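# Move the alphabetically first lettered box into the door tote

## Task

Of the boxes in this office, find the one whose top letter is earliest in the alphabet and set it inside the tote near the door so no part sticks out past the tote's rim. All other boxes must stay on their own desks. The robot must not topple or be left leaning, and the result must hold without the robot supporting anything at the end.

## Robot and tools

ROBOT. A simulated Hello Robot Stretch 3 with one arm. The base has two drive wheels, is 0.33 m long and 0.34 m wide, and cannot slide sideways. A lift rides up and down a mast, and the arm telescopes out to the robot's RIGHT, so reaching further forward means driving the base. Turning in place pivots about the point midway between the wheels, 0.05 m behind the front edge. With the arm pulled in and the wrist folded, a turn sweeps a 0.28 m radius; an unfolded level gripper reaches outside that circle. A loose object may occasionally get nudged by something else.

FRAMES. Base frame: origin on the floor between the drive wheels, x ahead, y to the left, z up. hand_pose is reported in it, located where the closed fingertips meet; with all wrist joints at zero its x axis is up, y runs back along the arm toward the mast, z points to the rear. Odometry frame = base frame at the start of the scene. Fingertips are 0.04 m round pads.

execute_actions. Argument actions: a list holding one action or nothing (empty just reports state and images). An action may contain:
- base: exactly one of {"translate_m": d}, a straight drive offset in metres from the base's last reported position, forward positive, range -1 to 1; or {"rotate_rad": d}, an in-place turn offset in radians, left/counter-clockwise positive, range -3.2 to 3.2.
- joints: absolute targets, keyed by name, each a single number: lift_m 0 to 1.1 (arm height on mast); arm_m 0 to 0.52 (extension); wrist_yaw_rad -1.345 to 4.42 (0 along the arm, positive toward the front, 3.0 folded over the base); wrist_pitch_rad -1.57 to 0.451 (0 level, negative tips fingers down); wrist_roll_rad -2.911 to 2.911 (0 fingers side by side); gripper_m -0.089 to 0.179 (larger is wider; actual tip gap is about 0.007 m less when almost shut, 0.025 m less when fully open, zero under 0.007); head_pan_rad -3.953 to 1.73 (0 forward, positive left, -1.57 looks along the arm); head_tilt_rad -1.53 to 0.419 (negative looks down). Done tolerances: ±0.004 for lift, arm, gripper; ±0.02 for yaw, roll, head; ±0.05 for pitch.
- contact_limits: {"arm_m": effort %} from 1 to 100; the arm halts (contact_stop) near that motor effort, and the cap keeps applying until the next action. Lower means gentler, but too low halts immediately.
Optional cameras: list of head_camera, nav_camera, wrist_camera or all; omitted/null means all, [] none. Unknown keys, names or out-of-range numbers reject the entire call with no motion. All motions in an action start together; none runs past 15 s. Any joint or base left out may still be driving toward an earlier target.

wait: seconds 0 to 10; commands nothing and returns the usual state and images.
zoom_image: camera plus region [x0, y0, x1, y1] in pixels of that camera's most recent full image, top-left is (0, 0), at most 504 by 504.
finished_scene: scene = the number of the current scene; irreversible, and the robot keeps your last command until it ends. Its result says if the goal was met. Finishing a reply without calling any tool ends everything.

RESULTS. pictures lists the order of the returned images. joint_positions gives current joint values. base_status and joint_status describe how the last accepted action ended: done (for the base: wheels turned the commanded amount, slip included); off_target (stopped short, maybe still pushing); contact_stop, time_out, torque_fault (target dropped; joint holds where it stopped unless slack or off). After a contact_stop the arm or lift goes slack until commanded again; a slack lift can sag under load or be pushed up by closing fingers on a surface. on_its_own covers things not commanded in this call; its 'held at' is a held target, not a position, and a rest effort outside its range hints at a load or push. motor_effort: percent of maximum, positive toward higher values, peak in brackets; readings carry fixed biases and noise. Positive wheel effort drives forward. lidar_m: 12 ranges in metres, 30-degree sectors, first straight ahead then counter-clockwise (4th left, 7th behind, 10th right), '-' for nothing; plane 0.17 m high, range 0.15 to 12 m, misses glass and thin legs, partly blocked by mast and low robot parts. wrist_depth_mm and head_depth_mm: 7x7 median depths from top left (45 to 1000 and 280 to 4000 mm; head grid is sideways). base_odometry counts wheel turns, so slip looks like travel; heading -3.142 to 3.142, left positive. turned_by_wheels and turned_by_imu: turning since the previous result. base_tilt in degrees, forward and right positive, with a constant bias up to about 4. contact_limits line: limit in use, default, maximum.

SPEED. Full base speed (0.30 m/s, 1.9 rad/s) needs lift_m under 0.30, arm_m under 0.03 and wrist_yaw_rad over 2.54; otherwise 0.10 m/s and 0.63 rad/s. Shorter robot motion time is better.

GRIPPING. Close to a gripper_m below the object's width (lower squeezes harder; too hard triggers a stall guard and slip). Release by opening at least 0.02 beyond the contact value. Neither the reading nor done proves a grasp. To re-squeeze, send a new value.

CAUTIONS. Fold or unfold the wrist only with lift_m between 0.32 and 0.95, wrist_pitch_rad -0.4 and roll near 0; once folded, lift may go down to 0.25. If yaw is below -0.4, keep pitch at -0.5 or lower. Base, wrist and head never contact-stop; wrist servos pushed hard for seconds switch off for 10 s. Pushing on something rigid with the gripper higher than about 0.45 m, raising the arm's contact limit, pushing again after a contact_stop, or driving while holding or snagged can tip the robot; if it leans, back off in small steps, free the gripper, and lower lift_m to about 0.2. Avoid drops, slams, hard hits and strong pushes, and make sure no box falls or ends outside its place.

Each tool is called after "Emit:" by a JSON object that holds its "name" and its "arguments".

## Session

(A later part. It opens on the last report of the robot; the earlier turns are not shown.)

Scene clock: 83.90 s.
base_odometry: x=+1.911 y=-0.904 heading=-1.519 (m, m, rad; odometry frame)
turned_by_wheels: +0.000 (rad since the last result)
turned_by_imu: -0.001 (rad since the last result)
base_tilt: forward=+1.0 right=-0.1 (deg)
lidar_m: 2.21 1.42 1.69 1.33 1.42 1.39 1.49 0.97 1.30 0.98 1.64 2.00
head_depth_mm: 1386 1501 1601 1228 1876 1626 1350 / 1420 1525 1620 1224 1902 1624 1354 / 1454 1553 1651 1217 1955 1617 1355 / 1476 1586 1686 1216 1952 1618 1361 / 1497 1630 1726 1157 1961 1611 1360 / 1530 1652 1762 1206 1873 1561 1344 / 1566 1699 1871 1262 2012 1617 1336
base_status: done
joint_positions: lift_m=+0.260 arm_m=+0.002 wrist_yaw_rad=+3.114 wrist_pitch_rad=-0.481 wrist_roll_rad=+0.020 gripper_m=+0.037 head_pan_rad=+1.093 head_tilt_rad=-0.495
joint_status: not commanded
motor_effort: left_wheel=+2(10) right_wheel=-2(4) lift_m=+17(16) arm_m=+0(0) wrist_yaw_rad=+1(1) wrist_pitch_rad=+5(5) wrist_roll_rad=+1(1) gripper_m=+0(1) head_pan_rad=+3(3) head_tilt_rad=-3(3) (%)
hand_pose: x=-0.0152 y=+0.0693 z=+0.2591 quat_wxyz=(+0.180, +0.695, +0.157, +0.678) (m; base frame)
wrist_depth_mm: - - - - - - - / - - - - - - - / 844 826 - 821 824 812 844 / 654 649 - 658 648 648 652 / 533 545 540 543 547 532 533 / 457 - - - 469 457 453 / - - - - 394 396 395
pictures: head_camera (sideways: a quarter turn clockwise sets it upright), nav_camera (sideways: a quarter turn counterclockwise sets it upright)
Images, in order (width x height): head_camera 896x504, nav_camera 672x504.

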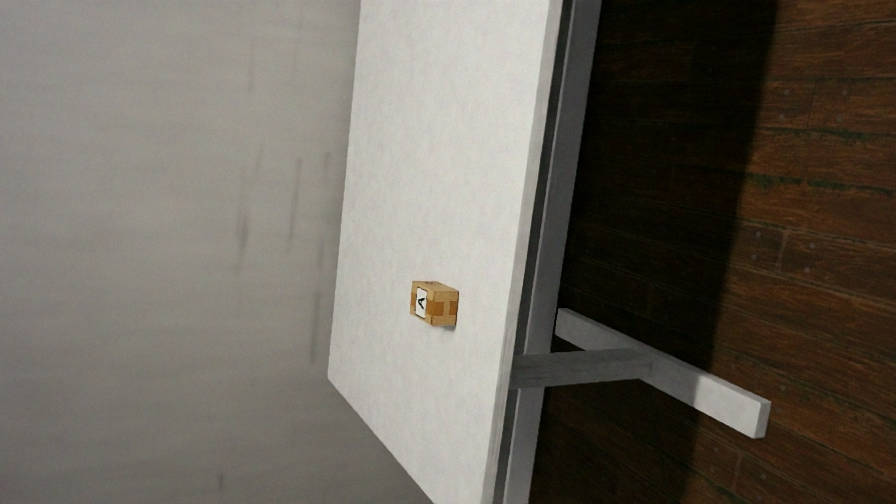

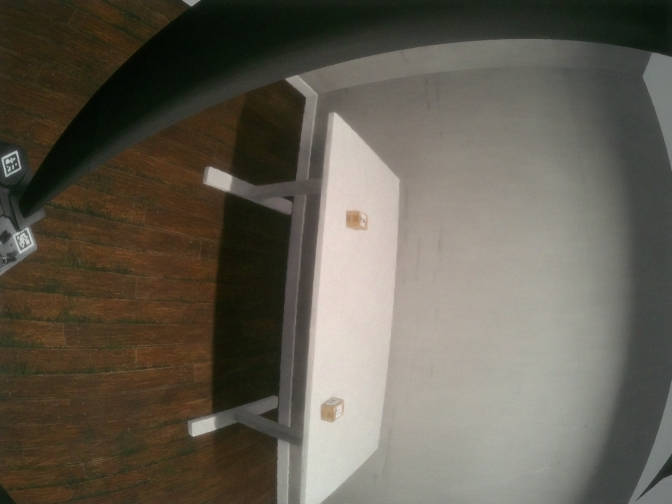

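Emit:
{"name": "execute_actions", "arguments": {"actions": [{"base": {"rotate_rad": 1.70}, "joints": {"head_pan_rad": -0.9, "head_tilt_rad": -0.7}}], "cameras": []}}

Emit:
{"name": "execute_actions", "arguments": {"actions": [{"base": {"translate_m": 0.5}}], "cameras": []}}

Emit:
{"name": "execute_actions", "arguments": {"actions": [{"base": {"rotate_rad": 0.843}, "joints": {"lift_m": 0.6, "wrist_pitch_rad": -0.4, "head_pan_rad": -1.64, "head_tilt_rad": -0.75}}], "cameras": ["head_camera", "nav_camera"]}}

Scene clock: 127.27 s.
base_odometry: x=+1.911 y=-0.904 heading=+0.180 (m, m, rad; odometry frame)
turned_by_wheels: +1.700 (rad since the last result)
turned_by_imu: +1.694 (rad since the last result)
base_tilt: forward=+0.9 right=-0.2 (deg)
lidar_m: 1.68 1.40 1.39 1.56 1.34 0.99 0.98 1.64 2.00 2.03 1.42 1.33
head_depth_mm: 1517 1613 1106 1908 1665 1400 1217 / 1495 1598 1121 2025 1650 1404 1218 / 1493 1572 1149 2029 1645 1402 1220 / 1469 1555 1151 2003 1653 1393 1210 / 1460 1554 1141 1950 1656 1398 1209 / 1446 1540 1148 1937 1635 1393 1211 / 1433 1517 1099 1955 1640 1402 1211
base_status: done
joint_positions: lift_m=+0.260 arm_m=+0.002 wrist_yaw_rad=+3.114 wrist_pitch_rad=-0.481 wrist_roll_rad=+0.020 gripper_m=+0.037 head_pan_rad=-0.893 head_tilt_rad=-0.692
joint_status: all done
motor_effort: left_wheel=-2(6) right_wheel=+2(9) lift_m=+16(16) arm_m=+0(0) wrist_yaw_rad=+1(1) wrist_pitch_rad=+5(5) wrist_roll_rad=+1(1) gripper_m=+0(0) head_pan_rad=-2(34) head_tilt_rad=-5(22) (%)
hand_pose: x=-0.0152 y=+0.0692 z=+0.2591 quat_wxyz=(+0.180, +0.695, +0.157, +0.678) (m; base frame)
wrist_depth_mm: - 948 - - - - - / 934 940 - - - - - / 732 794 - 837 830 826 825 / 655 661 - 651 649 646 647 / 545 540 541 532 543 541 537 / 456 - - - 468 450 448 / - - - - 393 395 394
pictures: none
No camera images: the call's "cameras" was empty. Leave "cameras" out to get every camera's image.

Scene clock: 130.60 s.
base_odometry: x=+2.403 y=-0.815 heading=+0.180 (m, m, rad; odometry frame)
turned_by_wheels: +0.000 (rad since the last result)
turned_by_imu: +0.000 (rad since the last result)
base_tilt: forward=+0.8 right=-0.2 (deg)
lidar_m: 1.28 1.07 1.07 1.19 1.25 1.26 1.47 2.44 2.26 1.35 1.32 0.88
head_depth_mm: 1176 1300 1155 893 1529 1402 1214 / 1157 1286 1157 891 793 1398 1208 / 1147 1278 1143 894 790 1393 1211 / 1131 1274 1149 863 791 1391 1211 / 1128 1261 1137 869 790 1385 1209 / 1120 1249 1145 886 768 1365 1192 / 1112 1232 1140 886 764 1381 1207
base_status: done
joint_positions: lift_m=+0.260 arm_m=+0.002 wrist_yaw_rad=+3.114 wrist_pitch_rad=-0.481 wrist_roll_rad=+0.020 gripper_m=+0.037 head_pan_rad=-0.893 head_tilt_rad=-0.692
joint_status: not commanded
motor_effort: left_wheel=-2(6) right_wheel=+2(9) lift_m=+16(17) arm_m=+0(0) wrist_yaw_rad=+1(0) wrist_pitch_rad=+5(5) wrist_roll_rad=+1(1) gripper_m=+0(1) head_pan_rad=-2(3) head_tilt_rad=-4(5) (%)
hand_pose: x=-0.0152 y=+0.0692 z=+0.2591 quat_wxyz=(+0.180, +0.695, +0.157, +0.678) (m; base frame)
wrist_depth_mm: - - - - - 914 780 / - - - - - 954 827 / 824 838 - 825 842 828 825 / 650 648 - 643 645 653 651 / 535 540 538 541 546 532 540 / 453 - - - 469 452 457 / - - - - 392 393 396
pictures: none
No camera images: the call's "cameras" was empty. Leave "cameras" out to get every camera's image.

Scene clock: 134.53 s.
base_odometry: x=+2.403 y=-0.815 heading=+1.023 (m, m, rad; odometry frame)
turned_by_wheels: +0.843 (rad since the last result)
turned_by_imu: +0.841 (rad since the last result)
base_tilt: forward=+0.9 right=-0.2 (deg)
lidar_m: 1.06 1.10 1.50 1.25 1.76 2.12 2.25 1.34 1.37 0.88 1.36 1.11
head_depth_mm: 1146 1261 1054 843 1516 1353 1198 / 1158 1269 1059 840 1518 1353 1193 / 1150 1264 1049 839 1515 1351 1191 / 1155 1272 1054 823 1518 1362 1187 / 1149 1274 1053 835 1420 1342 1191 / 1143 1274 1044 838 1505 1351 1184 / 1155 1298 1167 834 1507 1360 1187
base_status: done
joint_positions: lift_m=+0.600 arm_m=+0.002 wrist_yaw_rad=+3.114 wrist_pitch_rad=-0.419 wrist_roll_rad=+0.020 gripper_m=+0.037 head_pan_rad=-1.633 head_tilt_rad=-0.741
joint_status: all done
motor_effort: left_wheel=-2(8) right_wheel=+2(7) lift_m=+23(24) arm_m=+0(0) wrist_yaw_rad=+1(1) wrist_pitch_rad=+6(5) wrist_roll_rad=+1(1) gripper_m=+0(0) head_pan_rad=-2(28) head_tilt_rad=-5(11) (%)
hand_pose: x=-0.0150 y=+0.0774 z=+0.6121 quat_wxyz=(+0.159, +0.700, +0.136, +0.683) (m; base frame)
wrist_depth_mm: - - - - - - - / - - - - - - - / - - - - - - - / - - - - - - - / - - - - - - - / 886 897 - 907 899 880 884 / 757 783 743 765 756 762 774
pictures: head_camera (sideways: a quarter turn clockwise sets it upright), nav_camera (sideways: a quarter turn counterclockwise sets it upright)
Images, in order (width x height): head_camera 896x504, nav_camera 672x504.

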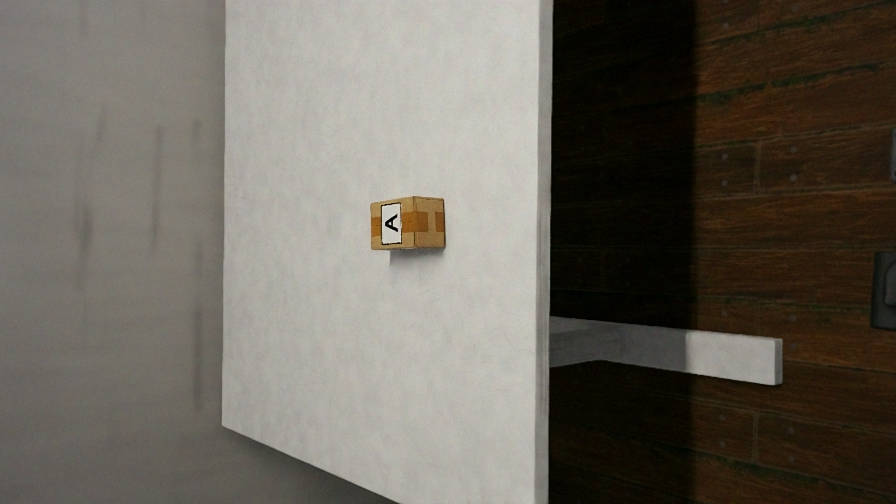

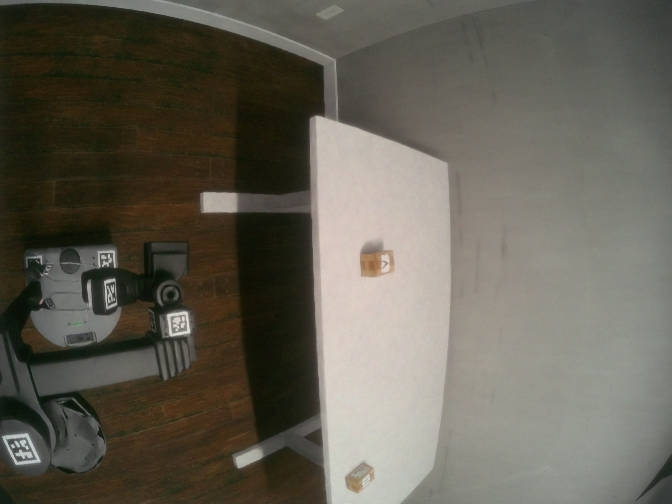

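Emit:
{"name": "execute_actions", "arguments": {"actions": [{"joints": {"lift_m": 0.92, "wrist_yaw_rad": 0.0, "wrist_pitch_rad": -0.4, "wrist_roll_rad": 0.0, "gripper_m": 0.14}}], "cameras": ["head_camera", "wrist_camera"]}}

Scene clock: 150.43 s.
base_odometry: x=+2.403 y=-0.815 heading=+1.023 (m, m, rad; odometry frame)
turned_by_wheels: +0.000 (rad since the last result)
turned_by_imu: +0.001 (rad since the last result)
base_tilt: forward=+0.9 right=-0.1 (deg)
lidar_m: 1.07 1.10 1.49 1.25 1.76 2.11 2.26 1.35 1.38 0.88 1.36 1.11
head_depth_mm: 1147 1274 1057 841 - - - / 1150 1267 1055 840 1576 - - / 1148 1258 1052 838 - - - / 1149 1275 1045 839 - 1334 1189 / 1148 1266 1052 840 1430 1340 1189 / 1151 1278 1046 839 1504 1350 1185 / 1153 1297 1171 837 1506 1354 1187
base_status: not commanded
joint_positions: lift_m=+0.920 arm_m=+0.002 wrist_yaw_rad=+0.003 wrist_pitch_rad=-0.419 wrist_roll_rad=+0.003 gripper_m=+0.140 head_pan_rad=-1.633 head_tilt_rad=-0.741
joint_status: all done
motor_effort: left_wheel=-2(2) right_wheel=+2(3) lift_m=+23(24) arm_m=+0(0) wrist_yaw_rad=-3(3) wrist_pitch_rad=+6(7) wrist_roll_rad=-1(2) gripper_m=+0(87) head_pan_rad=-3(4) head_tilt_rad=-5(5) (%)
hand_pose: x=-0.0208 y=-0.3710 z=+0.9322 quat_wxyz=(+0.691, +0.148, -0.692, -0.147) (m; base frame)
wrist_depth_mm: 929 963 923 955 951 939 984 / - - - - - - - / - - 804 801 840 845 840 / - 632 613 574 621 619 638 / - 511 493 495 501 514 508 / - - 422 428 427 - 431 / - - - - - - -
pictures: head_camera (sideways: a quarter turn clockwise sets it upright), wrist_camera
Images, in order (width x height): head_camera 896x504, wrist_camera 644x364.

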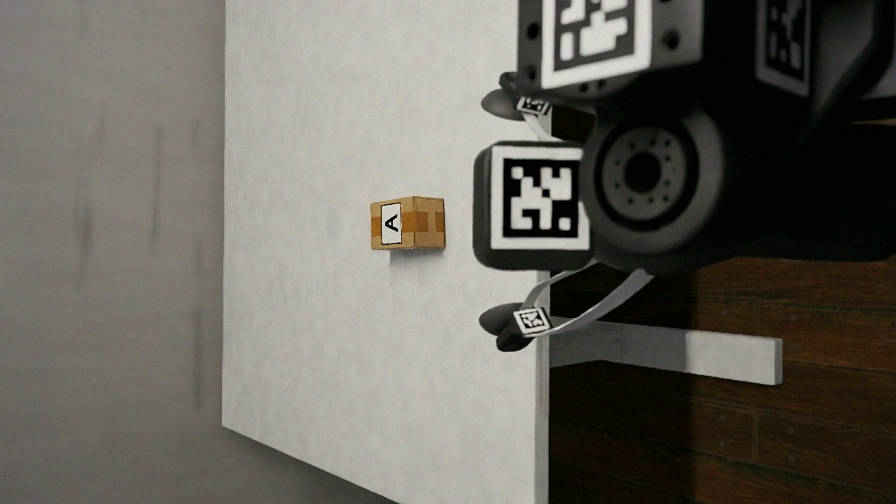

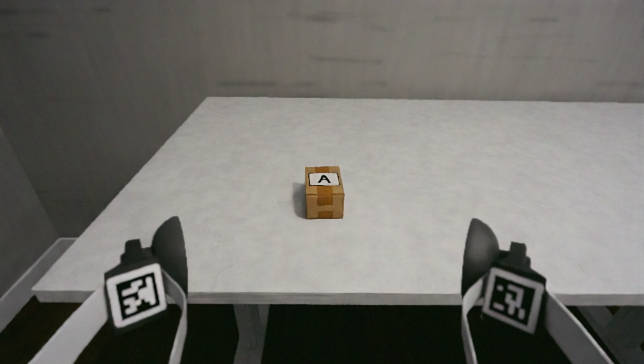

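Emit:
{"name": "execute_actions", "arguments": {"actions": [{"joints": {"arm_m": 0.41, "wrist_pitch_rad": -0.95}}], "cameras": ["head_camera", "wrist_camera"]}}

Scene clock: 159.37 s.
base_odometry: x=+2.403 y=-0.815 heading=+1.023 (m, m, rad; odometry frame)
turned_by_wheels: +0.000 (rad since the last result)
turned_by_imu: +0.001 (rad since the last result)
base_tilt: forward=+1.0 right=-0.2 (deg)
lidar_m: 1.07 1.11 1.49 1.25 1.76 2.12 2.26 1.34 1.37 0.88 1.36 1.11
head_depth_mm: 1151 - - 817 1519 1367 1188 / 1126 - 1051 839 1522 1362 1187 / 1131 - 1010 841 1515 1355 1188 / 1153 1261 999 825 1506 1360 1189 / 1148 1270 1054 838 1434 1344 1190 / 1146 1263 1049 838 1512 1354 1183 / 1151 1296 1167 836 1512 1347 1184
base_status: not commanded
joint_positions: lift_m=+0.920 arm_m=+0.410 wrist_yaw_rad=+0.002 wrist_pitch_rad=-0.957 wrist_roll_rad=+0.003 gripper_m=+0.140 head_pan_rad=-1.633 head_tilt_rad=-0.741
joint_status: all done
motor_effort: left_wheel=-2(2) right_wheel=+3(3) lift_m=+23(23) arm_m=+4(6) wrist_yaw_rad=-1(3) wrist_pitch_rad=+2(6) wrist_roll_rad=-1(1) gripper_m=+0(0) head_pan_rad=-3(4) head_tilt_rad=-4(4) (%)
hand_pose: x=-0.0214 y=-0.6825 z=+0.8352 quat_wxyz=(+0.627, +0.326, -0.628, -0.326) (m; base frame)
wrist_depth_mm: 419 407 407 409 408 409 410 / 366 371 369 370 372 370 373 / 341 334 338 337 338 338 342 / 310 310 310 312 310 310 313 / 288 292 288 238 291 290 293 / 267 - 268 224 268 - 269 / 253 250 252 251 254 249 252
pictures: head_camera (sideways: a quarter turn clockwise sets it upright), wrist_camera
Images, in order (width x height): head_camera 896x504, wrist_camera 644x364.

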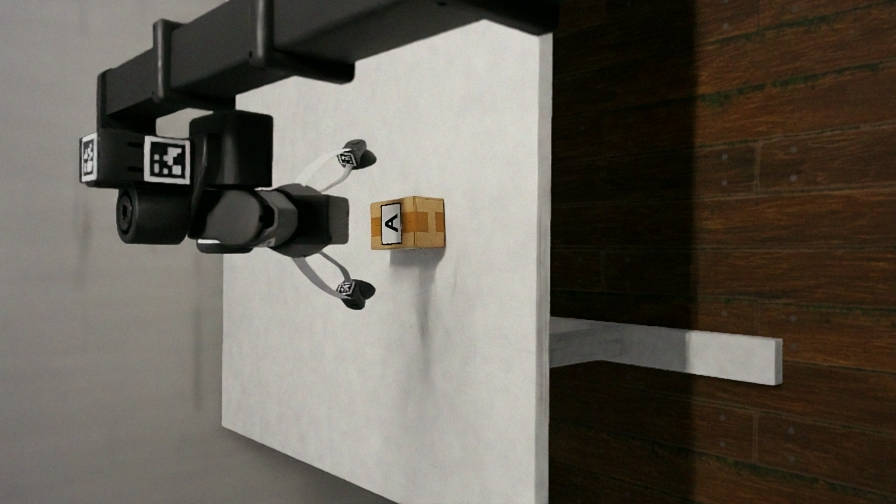

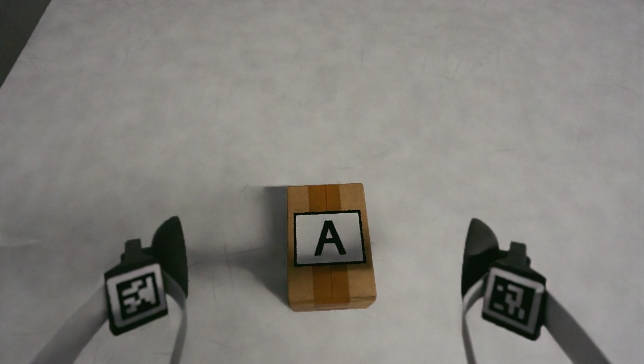

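Emit:
{"name": "execute_actions", "arguments": {"actions": [{"joints": {"arm_m": 0.44, "lift_m": 0.835, "gripper_m": 0.12}}], "cameras": ["head_camera", "wrist_camera"]}}

Scene clock: 177.17 s.
base_odometry: x=+2.403 y=-0.815 heading=+1.023 (m, m, rad; odometry frame)
turned_by_wheels: +0.000 (rad since the last result)
turned_by_imu: +0.001 (rad since the last result)
base_tilt: forward=+1.0 right=+0.2 (deg)
lidar_m: 1.07 1.10 1.49 1.25 1.76 2.12 2.26 1.34 1.37 0.88 1.37 1.11
head_depth_mm: 1157 1268 1092 - - 1331 1196 / 1148 1272 - 819 1515 1356 1186 / 1147 1238 - 816 1514 1357 1187 / 1148 1268 1050 814 1506 1359 1183 / 1150 1262 1043 838 1416 1349 1180 / 1151 1273 1052 840 1509 1352 1193 / 1146 1301 1176 837 1513 1350 1188
base_status: not commanded
joint_positions: lift_m=+0.835 arm_m=+0.440 wrist_yaw_rad=+0.002 wrist_pitch_rad=-0.957 wrist_roll_rad=+0.003 gripper_m=+0.120 head_pan_rad=-1.633 head_tilt_rad=-0.741
joint_status: all done
motor_effort: left_wheel=-2(2) right_wheel=+3(2) lift_m=+16(18) arm_m=+5(5) wrist_yaw_rad=-1(2) wrist_pitch_rad=+2(2) wrist_roll_rad=-1(1) gripper_m=+0(79) head_pan_rad=-3(3) head_tilt_rad=-5(5) (%)
hand_pose: x=-0.0214 y=-0.7124 z=+0.7505 quat_wxyz=(+0.627, +0.326, -0.628, -0.326) (m; base frame)
wrist_depth_mm: 286 285 287 287 288 287 287 / 256 258 257 259 261 260 262 / 236 237 237 238 238 236 238 / 217 218 218 163 216 219 220 / 202 203 202 151 200 202 202 / 187 190 185 140 145 191 188 / 178 174 173 134 173 175 177
pictures: head_camera (sideways: a quarter turn clockwise sets it upright), wrist_camera
Images, in order (width x height): head_camera 896x504, wrist_camera 644x364.

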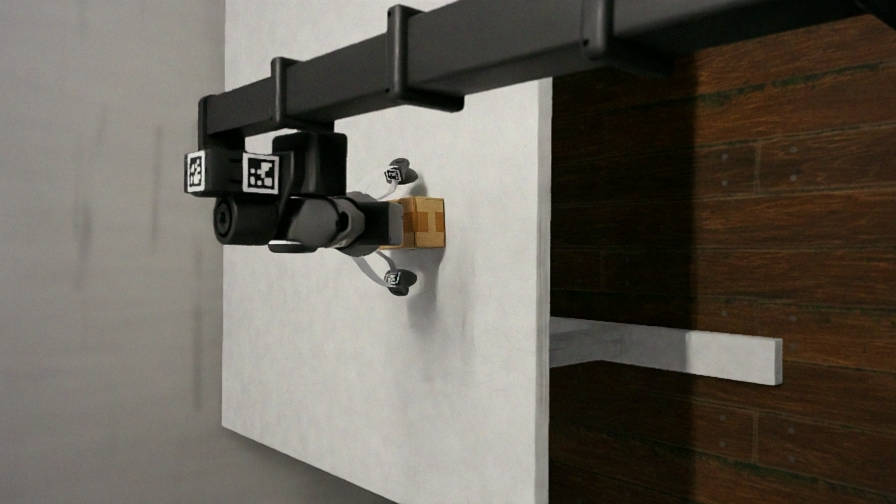

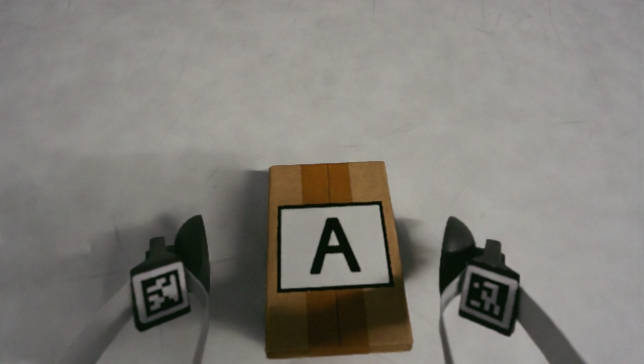

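Emit:
{"name": "execute_actions", "arguments": {"actions": [{"joints": {"lift_m": 0.822, "gripper_m": 0.09}}], "cameras": ["head_camera", "wrist_camera"]}}

Scene clock: 187.67 s.
base_odometry: x=+2.403 y=-0.815 heading=+1.023 (m, m, rad; odometry frame)
turned_by_wheels: +0.000 (rad since the last result)
turned_by_imu: +0.001 (rad since the last result)
base_tilt: forward=+1.0 right=-0.2 (deg)
lidar_m: 1.07 1.11 1.49 1.25 1.76 2.12 2.25 1.34 1.37 0.88 1.36 1.11
head_depth_mm: 1145 1266 1053 - - - 1179 / 1150 1276 - 830 1504 1362 1186 / 1147 1262 - 822 1512 1355 1182 / 1150 1278 1054 813 1493 1355 1192 / 1151 1281 1047 841 1423 1350 1193 / 1148 1274 1048 834 1509 1357 1188 / 1149 1295 1169 836 1492 1365 1176
base_status: not commanded
joint_positions: lift_m=+0.822 arm_m=+0.440 wrist_yaw_rad=+0.002 wrist_pitch_rad=-0.957 wrist_roll_rad=+0.003 gripper_m=+0.090 head_pan_rad=-1.633 head_tilt_rad=-0.741
joint_status: all done
motor_effort: left_wheel=-2(2) right_wheel=+2(2) lift_m=+16(18) arm_m=+5(5) wrist_yaw_rad=-1(1) wrist_pitch_rad=+2(2) wrist_roll_rad=-1(1) gripper_m=+0(87) head_pan_rad=-4(3) head_tilt_rad=-5(5) (%)
hand_pose: x=-0.0214 y=-0.7124 z=+0.7375 quat_wxyz=(+0.627, +0.326, -0.628, -0.326) (m; base frame)
wrist_depth_mm: 266 264 266 268 268 269 268 / 241 242 241 243 242 243 245 / 221 221 221 221 224 224 222 / 203 204 203 149 200 205 205 / 188 189 188 138 140 189 189 / 175 177 172 128 128 177 177 / 163 165 165 121 161 165 166
pictures: head_camera (sideways: a quarter turn clockwise sets it upright), wrist_camera
Images, in order (width x height): head_camera 896x504, wrist_camera 644x364.

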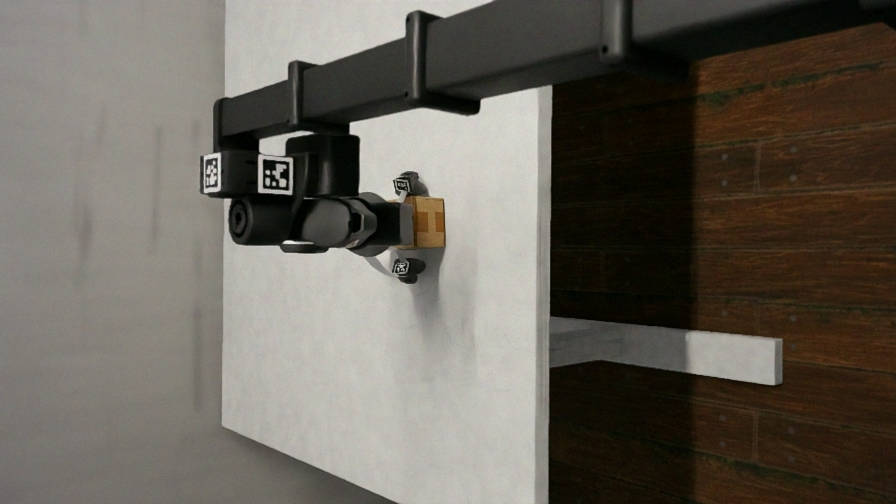

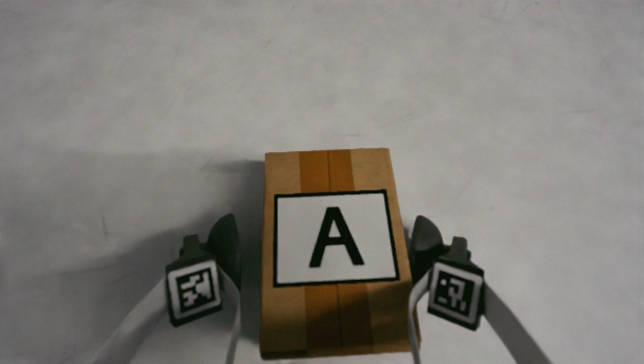

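Emit:
{"name": "execute_actions", "arguments": {"actions": [{"joints": {"lift_m": 0.818, "gripper_m": 0.02}}], "cameras": ["head_camera", "wrist_camera"]}}

Scene clock: 193.77 s.
base_odometry: x=+2.403 y=-0.815 heading=+1.024 (m, m, rad; odometry frame)
turned_by_wheels: +0.000 (rad since the last result)
turned_by_imu: +0.001 (rad since the last result)
base_tilt: forward=+1.1 right=+0.0 (deg)
lidar_m: 1.07 1.11 1.50 1.25 1.76 2.12 2.25 1.34 1.37 0.88 1.36 1.11
head_depth_mm: 1146 1263 1053 - - - 1184 / 1147 1273 - 826 1518 1361 1192 / 1149 1259 - 826 1516 1346 1190 / 1148 1271 1047 813 1504 1352 1188 / 1149 1260 1054 840 1427 1345 1186 / 1157 1269 1053 837 1505 1356 1181 / 1154 1293 1165 836 1511 1351 1183
base_status: not commanded
joint_positions: lift_m=+0.820 arm_m=+0.440 wrist_yaw_rad=+0.009 wrist_pitch_rad=-0.944 wrist_roll_rad=+0.003 gripper_m=+0.021 head_pan_rad=-1.633 head_tilt_rad=-0.741
joint_status: lift_m contact_stop (moved -0.002 of -0.004); the others done
on_its_own: lift_m is slack since a contact_stop, until your next command for it
motor_effort: left_wheel=+2(2) right_wheel=-4(4) lift_m=+20(20) arm_m=+5(5) wrist_yaw_rad=-9(10) wrist_pitch_rad=-2(2) wrist_roll_rad=-1(1) gripper_m=-24(100) head_pan_rad=-3(2) head_tilt_rad=-5(4) (%)
hand_pose: x=-0.0204 y=-0.7154 z=+0.7368 quat_wxyz=(+0.631, +0.324, -0.629, -0.319) (m; base frame)
wrist_depth_mm: 271 271 271 274 274 275 273 / 245 245 244 246 246 247 246 / 223 224 224 225 224 224 225 / 205 205 204 149 201 205 206 / 189 189 187 138 186 190 189 / 177 177 129 128 128 177 177 / 165 164 161 122 161 164 165
pictures: head_camera (sideways: a quarter turn clockwise sets it upright), wrist_camera
Images, in order (width x height): head_camera 896x504, wrist_camera 644x364.

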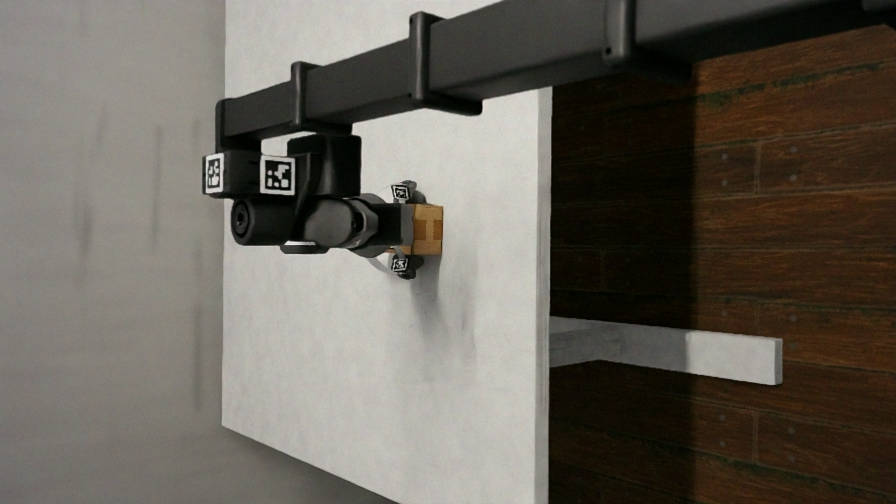

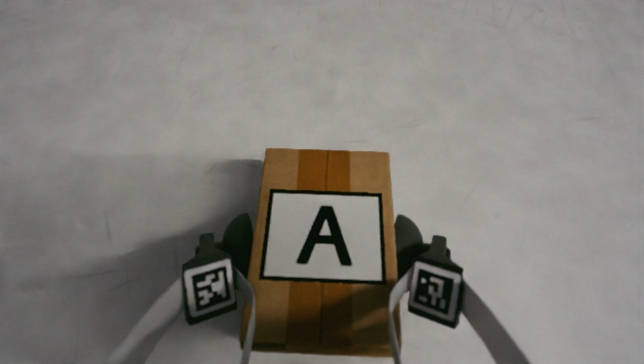

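Emit:
{"name": "execute_actions", "arguments": {"actions": [{"joints": {"lift_m": 0.85}}], "cameras": ["wrist_camera"]}}

Scene clock: 199.47 s.
base_odometry: x=+2.403 y=-0.815 heading=+1.023 (m, m, rad; odometry frame)
turned_by_wheels: +0.000 (rad since the last result)
turned_by_imu: +0.000 (rad since the last result)
base_tilt: forward=+0.9 right=+0.0 (deg)
lidar_m: 1.06 1.10 1.50 1.25 1.76 2.12 2.26 1.34 1.37 0.88 1.36 1.11
head_depth_mm: 1147 1267 1088 - - 1330 1201 / 1154 1252 - 816 1511 1365 1199 / 1147 1245 983 820 1513 1352 1189 / 1150 1269 1051 816 1508 1349 1195 / 1151 1272 1051 839 1424 1351 1181 / 1144 1273 1051 838 1494 1358 1189 / 1148 1297 1173 838 1508 1355 1185
base_status: not commanded
joint_positions: lift_m=+0.850 arm_m=+0.440 wrist_yaw_rad=+0.003 wrist_pitch_rad=-0.962 wrist_roll_rad=+0.003 gripper_m=+0.024 head_pan_rad=-1.633 head_tilt_rad=-0.741
joint_status: all done
motor_effort: left_wheel=-1(2) right_wheel=+1(3) lift_m=+24(26) arm_m=+5(5) wrist_yaw_rad=-3(9) wrist_pitch_rad=+4(4) wrist_roll_rad=-1(1) gripper_m=-21(22) head_pan_rad=-2(2) head_tilt_rad=-4(4) (%)
hand_pose: x=-0.0212 y=-0.7113 z=+0.7645 quat_wxyz=(+0.627, +0.328, -0.627, -0.327) (m; base frame)
wrist_depth_mm: 305 306 304 303 305 305 309 / 275 276 277 275 279 277 279 / 253 253 252 254 253 253 253 / 232 234 233 148 229 235 233 / 215 217 217 138 214 217 216 / 201 201 131 129 129 203 203 / 188 188 187 124 184 189 189
pictures: wrist_camera
Images, in order (width x height): wrist_camera 644x364.

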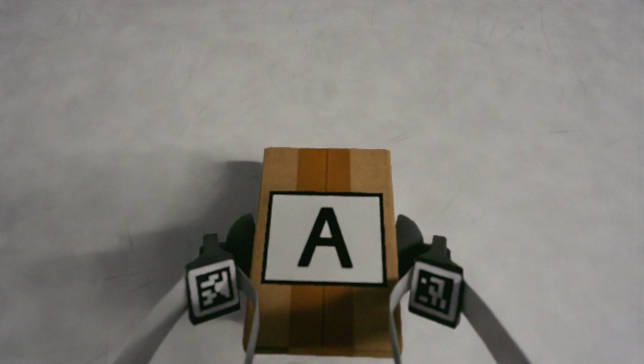

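Emit:
{"name": "execute_actions", "arguments": {"actions": [{"base": {"translate_m": 0.25}, "joints": {"arm_m": 0.15, "wrist_pitch_rad": -0.4, "wrist_yaw_rad": 2.8, "head_pan_rad": -1.2, "head_tilt_rad": -1.0}}], "cameras": ["nav_camera", "wrist_camera"]}}

Scene clock: 224.23 s.
base_odometry: x=+2.533 y=-0.601 heading=+1.023 (m, m, rad; odometry frame)
turned_by_wheels: +0.000 (rad since the last result)
turned_by_imu: +0.000 (rad since the last result)
base_tilt: forward=+1.1 right=-0.2 (deg)
lidar_m: 0.82 0.85 1.14 1.26 1.62 2.33 2.50 1.54 1.37 0.86 1.18 0.85
head_depth_mm: 1222 1322 - - 1316 1221 1122 / 1274 1473 1661 1546 - 1226 1139 / 1334 1565 1718 1525 1360 1223 1146 / 1395 1641 1732 1521 1372 381 345 / 1449 1682 1753 1522 1359 361 335 / 1316 1456 1630 1538 1357 1234 1104 / 1138 1246 1381 1486 1371 1234 1129
base_status: done
joint_positions: lift_m=+0.850 arm_m=+0.150 wrist_yaw_rad=+2.797 wrist_pitch_rad=-0.429 wrist_roll_rad=+0.003 gripper_m=+0.024 head_pan_rad=-1.207 head_tilt_rad=-0.988
joint_status: all done
motor_effort: left_wheel=-1(2) right_wheel=+2(7) lift_m=+23(24) arm_m=-4(3) wrist_yaw_rad=+4(7) wrist_pitch_rad=+9(7) wrist_roll_rad=-1(1) gripper_m=-21(21) head_pan_rad=+2(20) head_tilt_rad=-7(26) (%)
hand_pose: x=+0.0541 y=-0.0855 z=+0.8600 quat_wxyz=(+0.267, +0.707, +0.030, +0.654) (m; base frame)
wrist_depth_mm: - - - - - 836 668 / - - - - - 895 666 / - - - - - 929 716 / - - - 148 - 944 721 / - - - 138 - - 743 / - - 131 129 129 - 765 / - - - 123 941 988 776
pictures: nav_camera (sideways: a quarter turn counterclockwise sets it upright), wrist_camera
Images, in order (width x height): nav_camera 672x504, wrist_camera 644x364.

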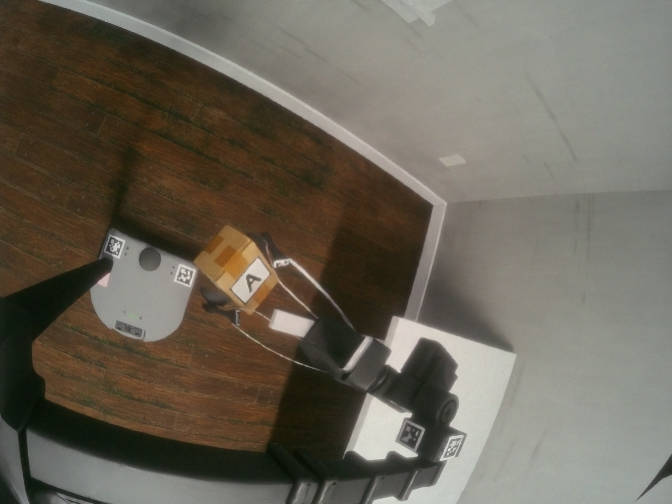

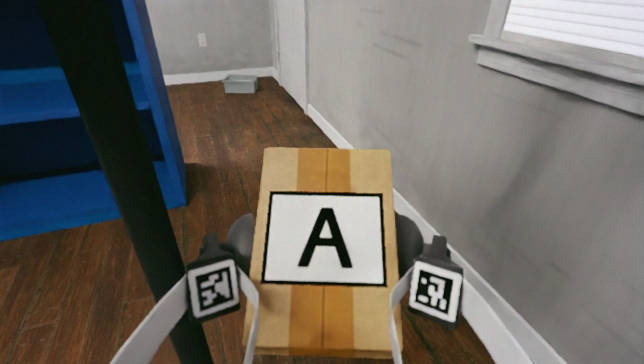

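Emit:
{"name": "execute_actions", "arguments": {"actions": [{"base": {"translate_m": 0.25}, "joints": {"arm_m": 0.0, "lift_m": 0.55, "head_pan_rad": 0.0, "head_tilt_rad": -0.9}}], "cameras": ["wrist_camera"]}}

Emit:
{"name": "execute_actions", "arguments": {"actions": [{"base": {"rotate_rad": 1.53}, "joints": {"lift_m": 0.29}}], "cameras": ["nav_camera", "wrist_camera"]}}

Scene clock: 231.07 s.
base_odometry: x=+2.664 y=-0.388 heading=+1.023 (m, m, rad; odometry frame)
turned_by_wheels: +0.000 (rad since the last result)
turned_by_imu: +0.000 (rad since the last result)
base_tilt: forward=+1.0 right=-0.1 (deg)
lidar_m: 0.57 0.59 0.80 1.61 1.31 1.79 2.75 1.75 0.91 1.31 0.82 0.59
head_depth_mm: 484 559 649 821 1067 1256 1137 / 487 562 651 828 1082 1259 1130 / 488 563 650 840 1093 1261 1144 / 491 568 651 844 1110 1261 1147 / 494 573 659 852 1124 1257 1137 / 497 577 662 861 1134 1262 1139 / 501 580 667 873 1145 1264 1128
base_status: done
joint_positions: lift_m=+0.550 arm_m=+0.002 wrist_yaw_rad=+2.797 wrist_pitch_rad=-0.429 wrist_roll_rad=+0.003 gripper_m=+0.024 head_pan_rad=-0.007 head_tilt_rad=-0.902
joint_status: all done
joint sent to its limit — the command would take arm_m past its lower limit, so that joint was sent only as far as its limit.
motor_effort: left_wheel=-1(4) right_wheel=+2(5) lift_m=+17(19) arm_m=-3(3) wrist_yaw_rad=+4(4) wrist_pitch_rad=+9(9) wrist_roll_rad=-1(1) gripper_m=-21(21) head_pan_rad=+3(32) head_tilt_rad=+1(12) (%)
hand_pose: x=+0.0541 y=+0.0628 z=+0.5604 quat_wxyz=(+0.267, +0.707, +0.030, +0.654) (m; base frame)
wrist_depth_mm: - - - - 830 602 472 / - - - - 859 614 477 / - - - - 904 645 487 / - - - 147 843 654 505 / - - - 138 856 693 516 / 793 833 131 129 129 682 532 / 717 - 688 123 678 684 551
pictures: wrist_camera
Images, in order (width x height): wrist_camera 644x364.

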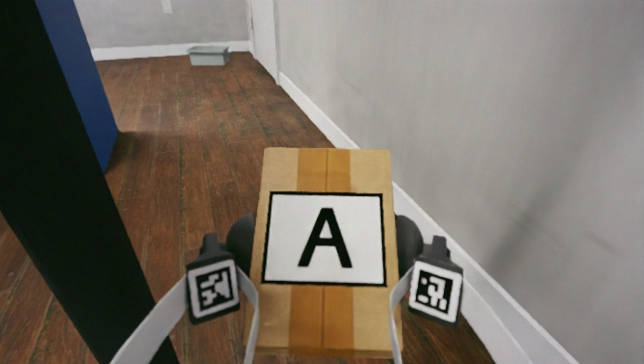

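Scene clock: 234.70 s.
base_odometry: x=+2.664 y=-0.388 heading=+2.553 (m, m, rad; odometry frame)
turned_by_wheels: +1.530 (rad since the last result)
turned_by_imu: +1.529 (rad since the last result)
base_tilt: forward=+0.9 right=-0.3 (deg)
lidar_m: 1.78 1.32 1.79 2.74 2.00 0.91 0.91 0.87 0.60 0.57 0.58 0.76
head_depth_mm: 1869 1862 1811 1601 1417 1250 1139 / 2662 2286 1908 1630 1429 1264 1132 / 2756 2272 1908 1641 1423 1264 1132 / 2773 2297 1891 1631 1416 1263 1136 / 2827 2289 1904 1624 1410 1259 1142 / 2856 2119 1821 1629 1414 1265 1135 / 1257 1423 1776 1634 1421 1262 1133
base_status: done
joint_positions: lift_m=+0.290 arm_m=+0.002 wrist_yaw_rad=+2.797 wrist_pitch_rad=-0.429 wrist_roll_rad=+0.003 gripper_m=+0.024 head_pan_rad=-0.007 head_tilt_rad=-0.902
joint_status: all done
motor_effort: left_wheel=-2(8) right_wheel=+3(8) lift_m=+17(17) arm_m=-3(3) wrist_yaw_rad=+4(4) wrist_pitch_rad=+9(9) wrist_roll_rad=-1(1) gripper_m=-21(21) head_pan_rad=+3(3) head_tilt_rad=+0(0) (%)
hand_pose: x=+0.0541 y=+0.0628 z=+0.3005 quat_wxyz=(+0.267, +0.707, +0.030, +0.654) (m; base frame)
wrist_depth_mm: - - - - - - - / - - - - - - - / - - - - - - - / - 751 753 148 729 780 783 / - 613 611 138 599 622 629 / 500 530 131 129 129 522 520 / 439 - - 123 422 449 450
pictures: nav_camera (sideways: a quarter turn counterclockwise sets it upright), wrist_camera
Images, in order (width x height): nav_camera 672x504, wrist_camera 644x364.

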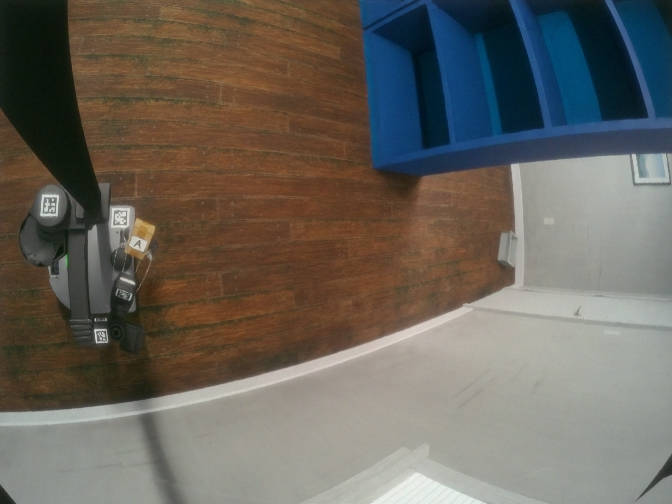

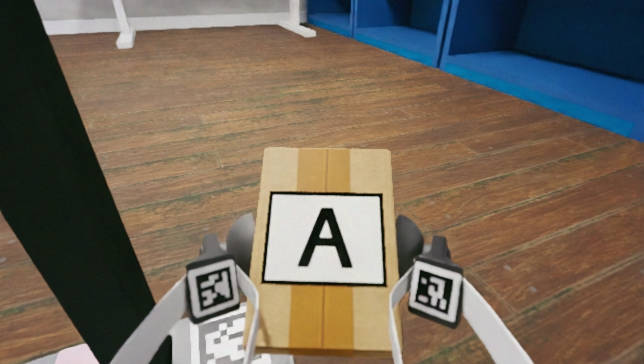

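Emit:
{"name": "execute_actions", "arguments": {"actions": [{"base": {"translate_m": 1.0}, "joints": {"head_pan_rad": -0.07, "head_tilt_rad": -0.7}}], "cameras": []}}

Emit:
{"name": "execute_actions", "arguments": {"actions": [{"base": {"translate_m": 1.0}, "joints": {"head_tilt_rad": -0.85}}], "cameras": ["head_camera", "nav_camera"]}}

Scene clock: 241.90 s.
base_odometry: x=+1.832 y=+0.168 heading=+2.553 (m, m, rad; odometry frame)
turned_by_wheels: +0.000 (rad since the last result)
turned_by_imu: +0.000 (rad since the last result)
base_tilt: forward=+1.0 right=-0.2 (deg)
lidar_m: 1.51 0.70 0.53 1.36 3.32 2.43 1.88 0.77 0.53 0.50 0.52 0.68
head_depth_mm: 1282 1289 1364 1384 1415 1327 1211 / 1773 1813 1852 1864 1640 1392 1202 / 2146 2420 2500 1974 1630 1385 1206 / 2151 2430 2366 1973 1631 1378 1202 / 2144 2408 2522 1954 1625 1382 1200 / 2126 2377 2527 1982 1617 1388 1202 / 2124 2363 2513 1976 1619 1374 1206
base_status: done
joint_positions: lift_m=+0.290 arm_m=+0.002 wrist_yaw_rad=+2.797 wrist_pitch_rad=-0.429 wrist_roll_rad=+0.003 gripper_m=+0.024 head_pan_rad=-0.063 head_tilt_rad=-0.704
joint_status: all done
motor_effort: left_wheel=-2(5) right_wheel=+2(8) lift_m=+17(17) arm_m=-4(4) wrist_yaw_rad=+3(3) wrist_pitch_rad=+9(9) wrist_roll_rad=-1(1) gripper_m=-22(22) head_pan_rad=-3(9) head_tilt_rad=+3(19) (%)
hand_pose: x=+0.0540 y=+0.0628 z=+0.3005 quat_wxyz=(+0.267, +0.707, +0.030, +0.654) (m; base frame)
wrist_depth_mm: - - - - 556 632 - / - - - - 594 697 - / - - - 622 659 904 - / - 741 759 148 726 782 770 / - 610 608 138 586 625 626 / 500 530 131 129 129 518 524 / 436 - - 123 422 446 447
pictures: none
No camera images: the call's "cameras" was empty. Leave "cameras" out to get every camera's image.

Scene clock: 246.90 s.
base_odometry: x=+1.000 y=+0.723 heading=+2.553 (m, m, rad; odometry frame)
turned_by_wheels: +0.000 (rad since the last result)
turned_by_imu: -0.001 (rad since the last result)
base_tilt: forward=+1.0 right=-0.1 (deg)
lidar_m: 1.35 1.49 1.96 1.41 0.63 0.70 2.34 0.67 0.46 0.44 0.44 0.56
head_depth_mm: 1164 1105 1150 1176 1202 1218 1134 / 1327 1491 1691 1618 1462 1299 1156 / 1328 1522 1789 1722 1479 1289 1145 / 1312 1500 1775 1646 1477 1286 1146 / 1299 1500 1760 1689 1470 1274 1147 / 1314 1491 1735 1731 1471 1290 1151 / 1300 1487 1722 1717 1494 1295 1149
base_status: done
joint_positions: lift_m=+0.290 arm_m=+0.002 wrist_yaw_rad=+2.797 wrist_pitch_rad=-0.429 wrist_roll_rad=+0.003 gripper_m=+0.024 head_pan_rad=-0.063 head_tilt_rad=-0.840
joint_status: all done
motor_effort: left_wheel=-2(5) right_wheel=+2(9) lift_m=+17(17) arm_m=-3(4) wrist_yaw_rad=+3(3) wrist_pitch_rad=+9(9) wrist_roll_rad=-1(1) gripper_m=-21(21) head_pan_rad=-4(2) head_tilt_rad=-6(22) (%)
hand_pose: x=+0.0540 y=+0.0628 z=+0.3005 quat_wxyz=(+0.267, +0.707, +0.030, +0.654) (m; base frame)
wrist_depth_mm: - - - - - - - / - - - - - - - / - - - - - - - / - 759 754 148 736 775 773 / - 613 620 138 597 614 613 / 505 528 131 129 129 522 522 / 436 - - 123 426 446 449
pictures: head_camera (sideways: a quarter turn clockwise sets it upright), nav_camera (sideways: a quarter turn counterclockwise sets it upright)
Images, in order (width x height): head_camera 896x504, nav_camera 672x504.

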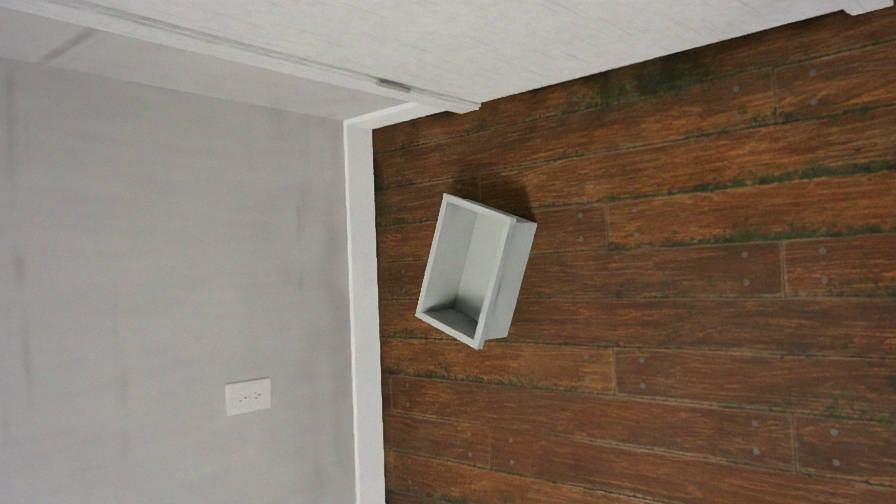

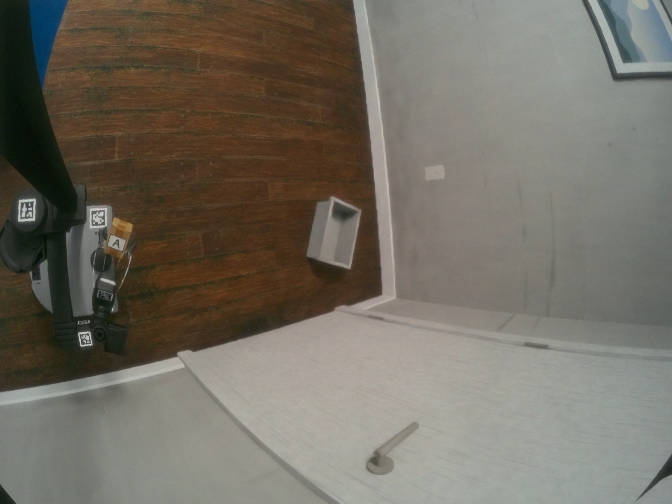

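Emit:
{"name": "execute_actions", "arguments": {"actions": [{"base": {"translate_m": 0.55}, "joints": {"head_tilt_rad": -1.15}}], "cameras": ["head_camera"]}}

Scene clock: 265.90 s.
base_odometry: x=+0.543 y=+1.028 heading=+2.553 (m, m, rad; odometry frame)
turned_by_wheels: +0.000 (rad since the last result)
turned_by_imu: +0.000 (rad since the last result)
base_tilt: forward=+1.0 right=-0.2 (deg)
lidar_m: 0.92 0.94 1.22 2.73 1.24 0.99 2.14 0.61 0.40 0.38 0.39 0.51
head_depth_mm: 977 1123 1179 1162 1198 1167 1107 / 971 1179 1442 1389 1286 1189 - / 961 1181 1457 1387 1285 1195 - / 954 1174 1472 1367 1270 1194 - / 952 1161 1457 1368 1282 1195 - / 945 1158 1454 1407 1291 1194 1122 / 939 1136 1441 1409 1301 1202 1128
base_status: done
joint_positions: lift_m=+0.290 arm_m=+0.002 wrist_yaw_rad=+2.797 wrist_pitch_rad=-0.429 wrist_roll_rad=+0.003 gripper_m=+0.024 head_pan_rad=-0.063 head_tilt_rad=-1.137
joint_status: all done
motor_effort: left_wheel=-1(5) right_wheel=+2(9) lift_m=+17(17) arm_m=-3(4) wrist_yaw_rad=+3(3) wrist_pitch_rad=+9(9) wrist_roll_rad=-1(1) gripper_m=-21(21) head_pan_rad=-3(3) head_tilt_rad=-8(31) (%)
hand_pose: x=+0.0540 y=+0.0628 z=+0.3005 quat_wxyz=(+0.267, +0.707, +0.030, +0.654) (m; base frame)
wrist_depth_mm: - - - - - 951 738 / - - - - - 951 741 / - - - - - 945 771 / - 745 764 147 753 771 741 / - 604 602 138 597 597 489 / 498 528 131 129 129 514 440 / 443 - - 123 419 450 394
pictures: head_camera (sideways: a quarter turn clockwise sets it upright)
Images, in order (width x height): head_camera 896x504.

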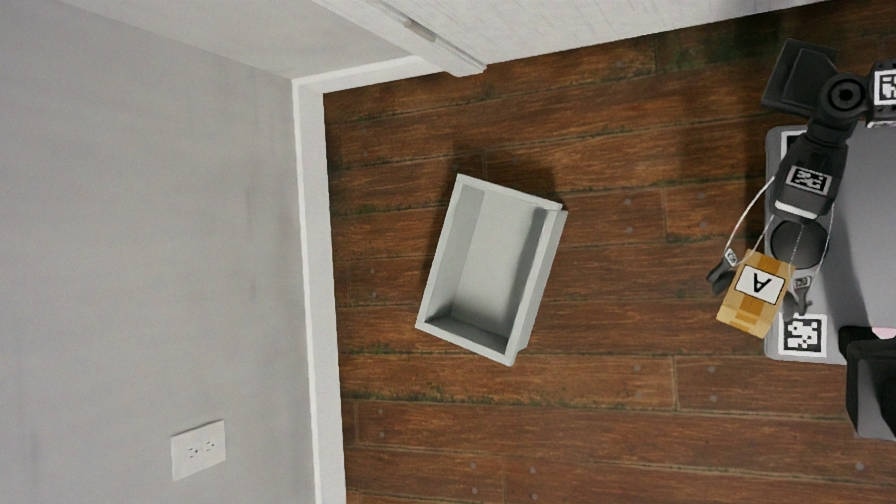

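Emit:
{"name": "execute_actions", "arguments": {"actions": [{"base": {"rotate_rad": 1.71}, "joints": {"lift_m": 0.33, "wrist_yaw_rad": 0.0, "arm_m": 0.2, "head_pan_rad": -1.64, "head_tilt_rad": -1.15}}], "cameras": ["head_camera", "wrist_camera"]}}

Scene clock: 275.40 s.
base_odometry: x=+0.543 y=+1.028 heading=-2.021 (m, m, rad; odometry frame)
turned_by_wheels: +1.710 (rad since the last result)
turned_by_imu: +1.709 (rad since the last result)
base_tilt: forward=+0.9 right=-0.2 (deg)
lidar_m: 2.59 1.09 0.99 1.29 0.54 0.39 0.38 0.40 0.57 0.92 0.97 1.39
head_depth_mm: 950 1142 1408 1361 1270 1174 1134 / 950 1155 1459 1391 1290 1217 - / 960 1161 1464 1425 1256 - - / 969 1177 1491 1366 1267 1219 - / 972 1183 1474 1403 1304 1202 1125 / 989 1210 1472 1407 1292 1199 1116 / 995 1220 1494 1415 1301 1201 1122
base_status: done
joint_positions: lift_m=+0.330 arm_m=+0.200 wrist_yaw_rad=+0.003 wrist_pitch_rad=-0.428 wrist_roll_rad=+0.002 gripper_m=+0.024 head_pan_rad=-1.633 head_tilt_rad=-1.137
joint_status: all done
motor_effort: left_wheel=-1(7) right_wheel=+2(8) lift_m=+24(25) arm_m=+4(4) wrist_yaw_rad=-2(5) wrist_pitch_rad=+8(9) wrist_roll_rad=-1(1) gripper_m=-21(21) head_pan_rad=-2(33) head_tilt_rad=-7(8) (%)
hand_pose: x=-0.0209 y=-0.5677 z=+0.3401 quat_wxyz=(+0.691, +0.151, -0.691, -0.150) (m; base frame)
wrist_depth_mm: 448 441 437 427 423 416 409 / 485 479 471 467 456 446 437 / 535 524 516 490 494 489 479 / 600 578 566 148 535 534 497 / 637 622 585 138 569 569 494 / 551 558 132 130 129 569 477 / 478 477 456 123 462 487 459
pictures: head_camera (sideways: a quarter turn clockwise sets it upright), wrist_camera
Images, in order (width x height): head_camera 896x504, wrist_camera 644x364.

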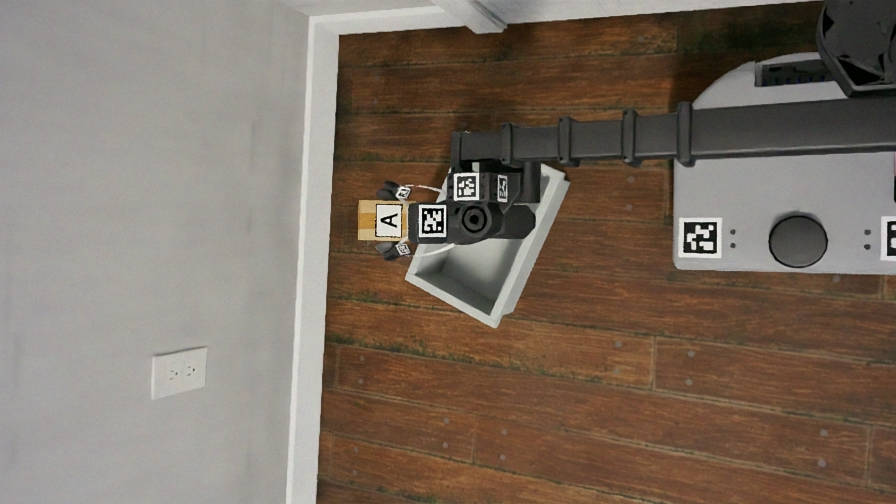

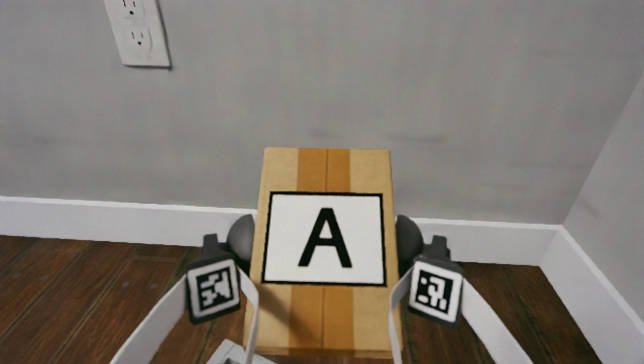

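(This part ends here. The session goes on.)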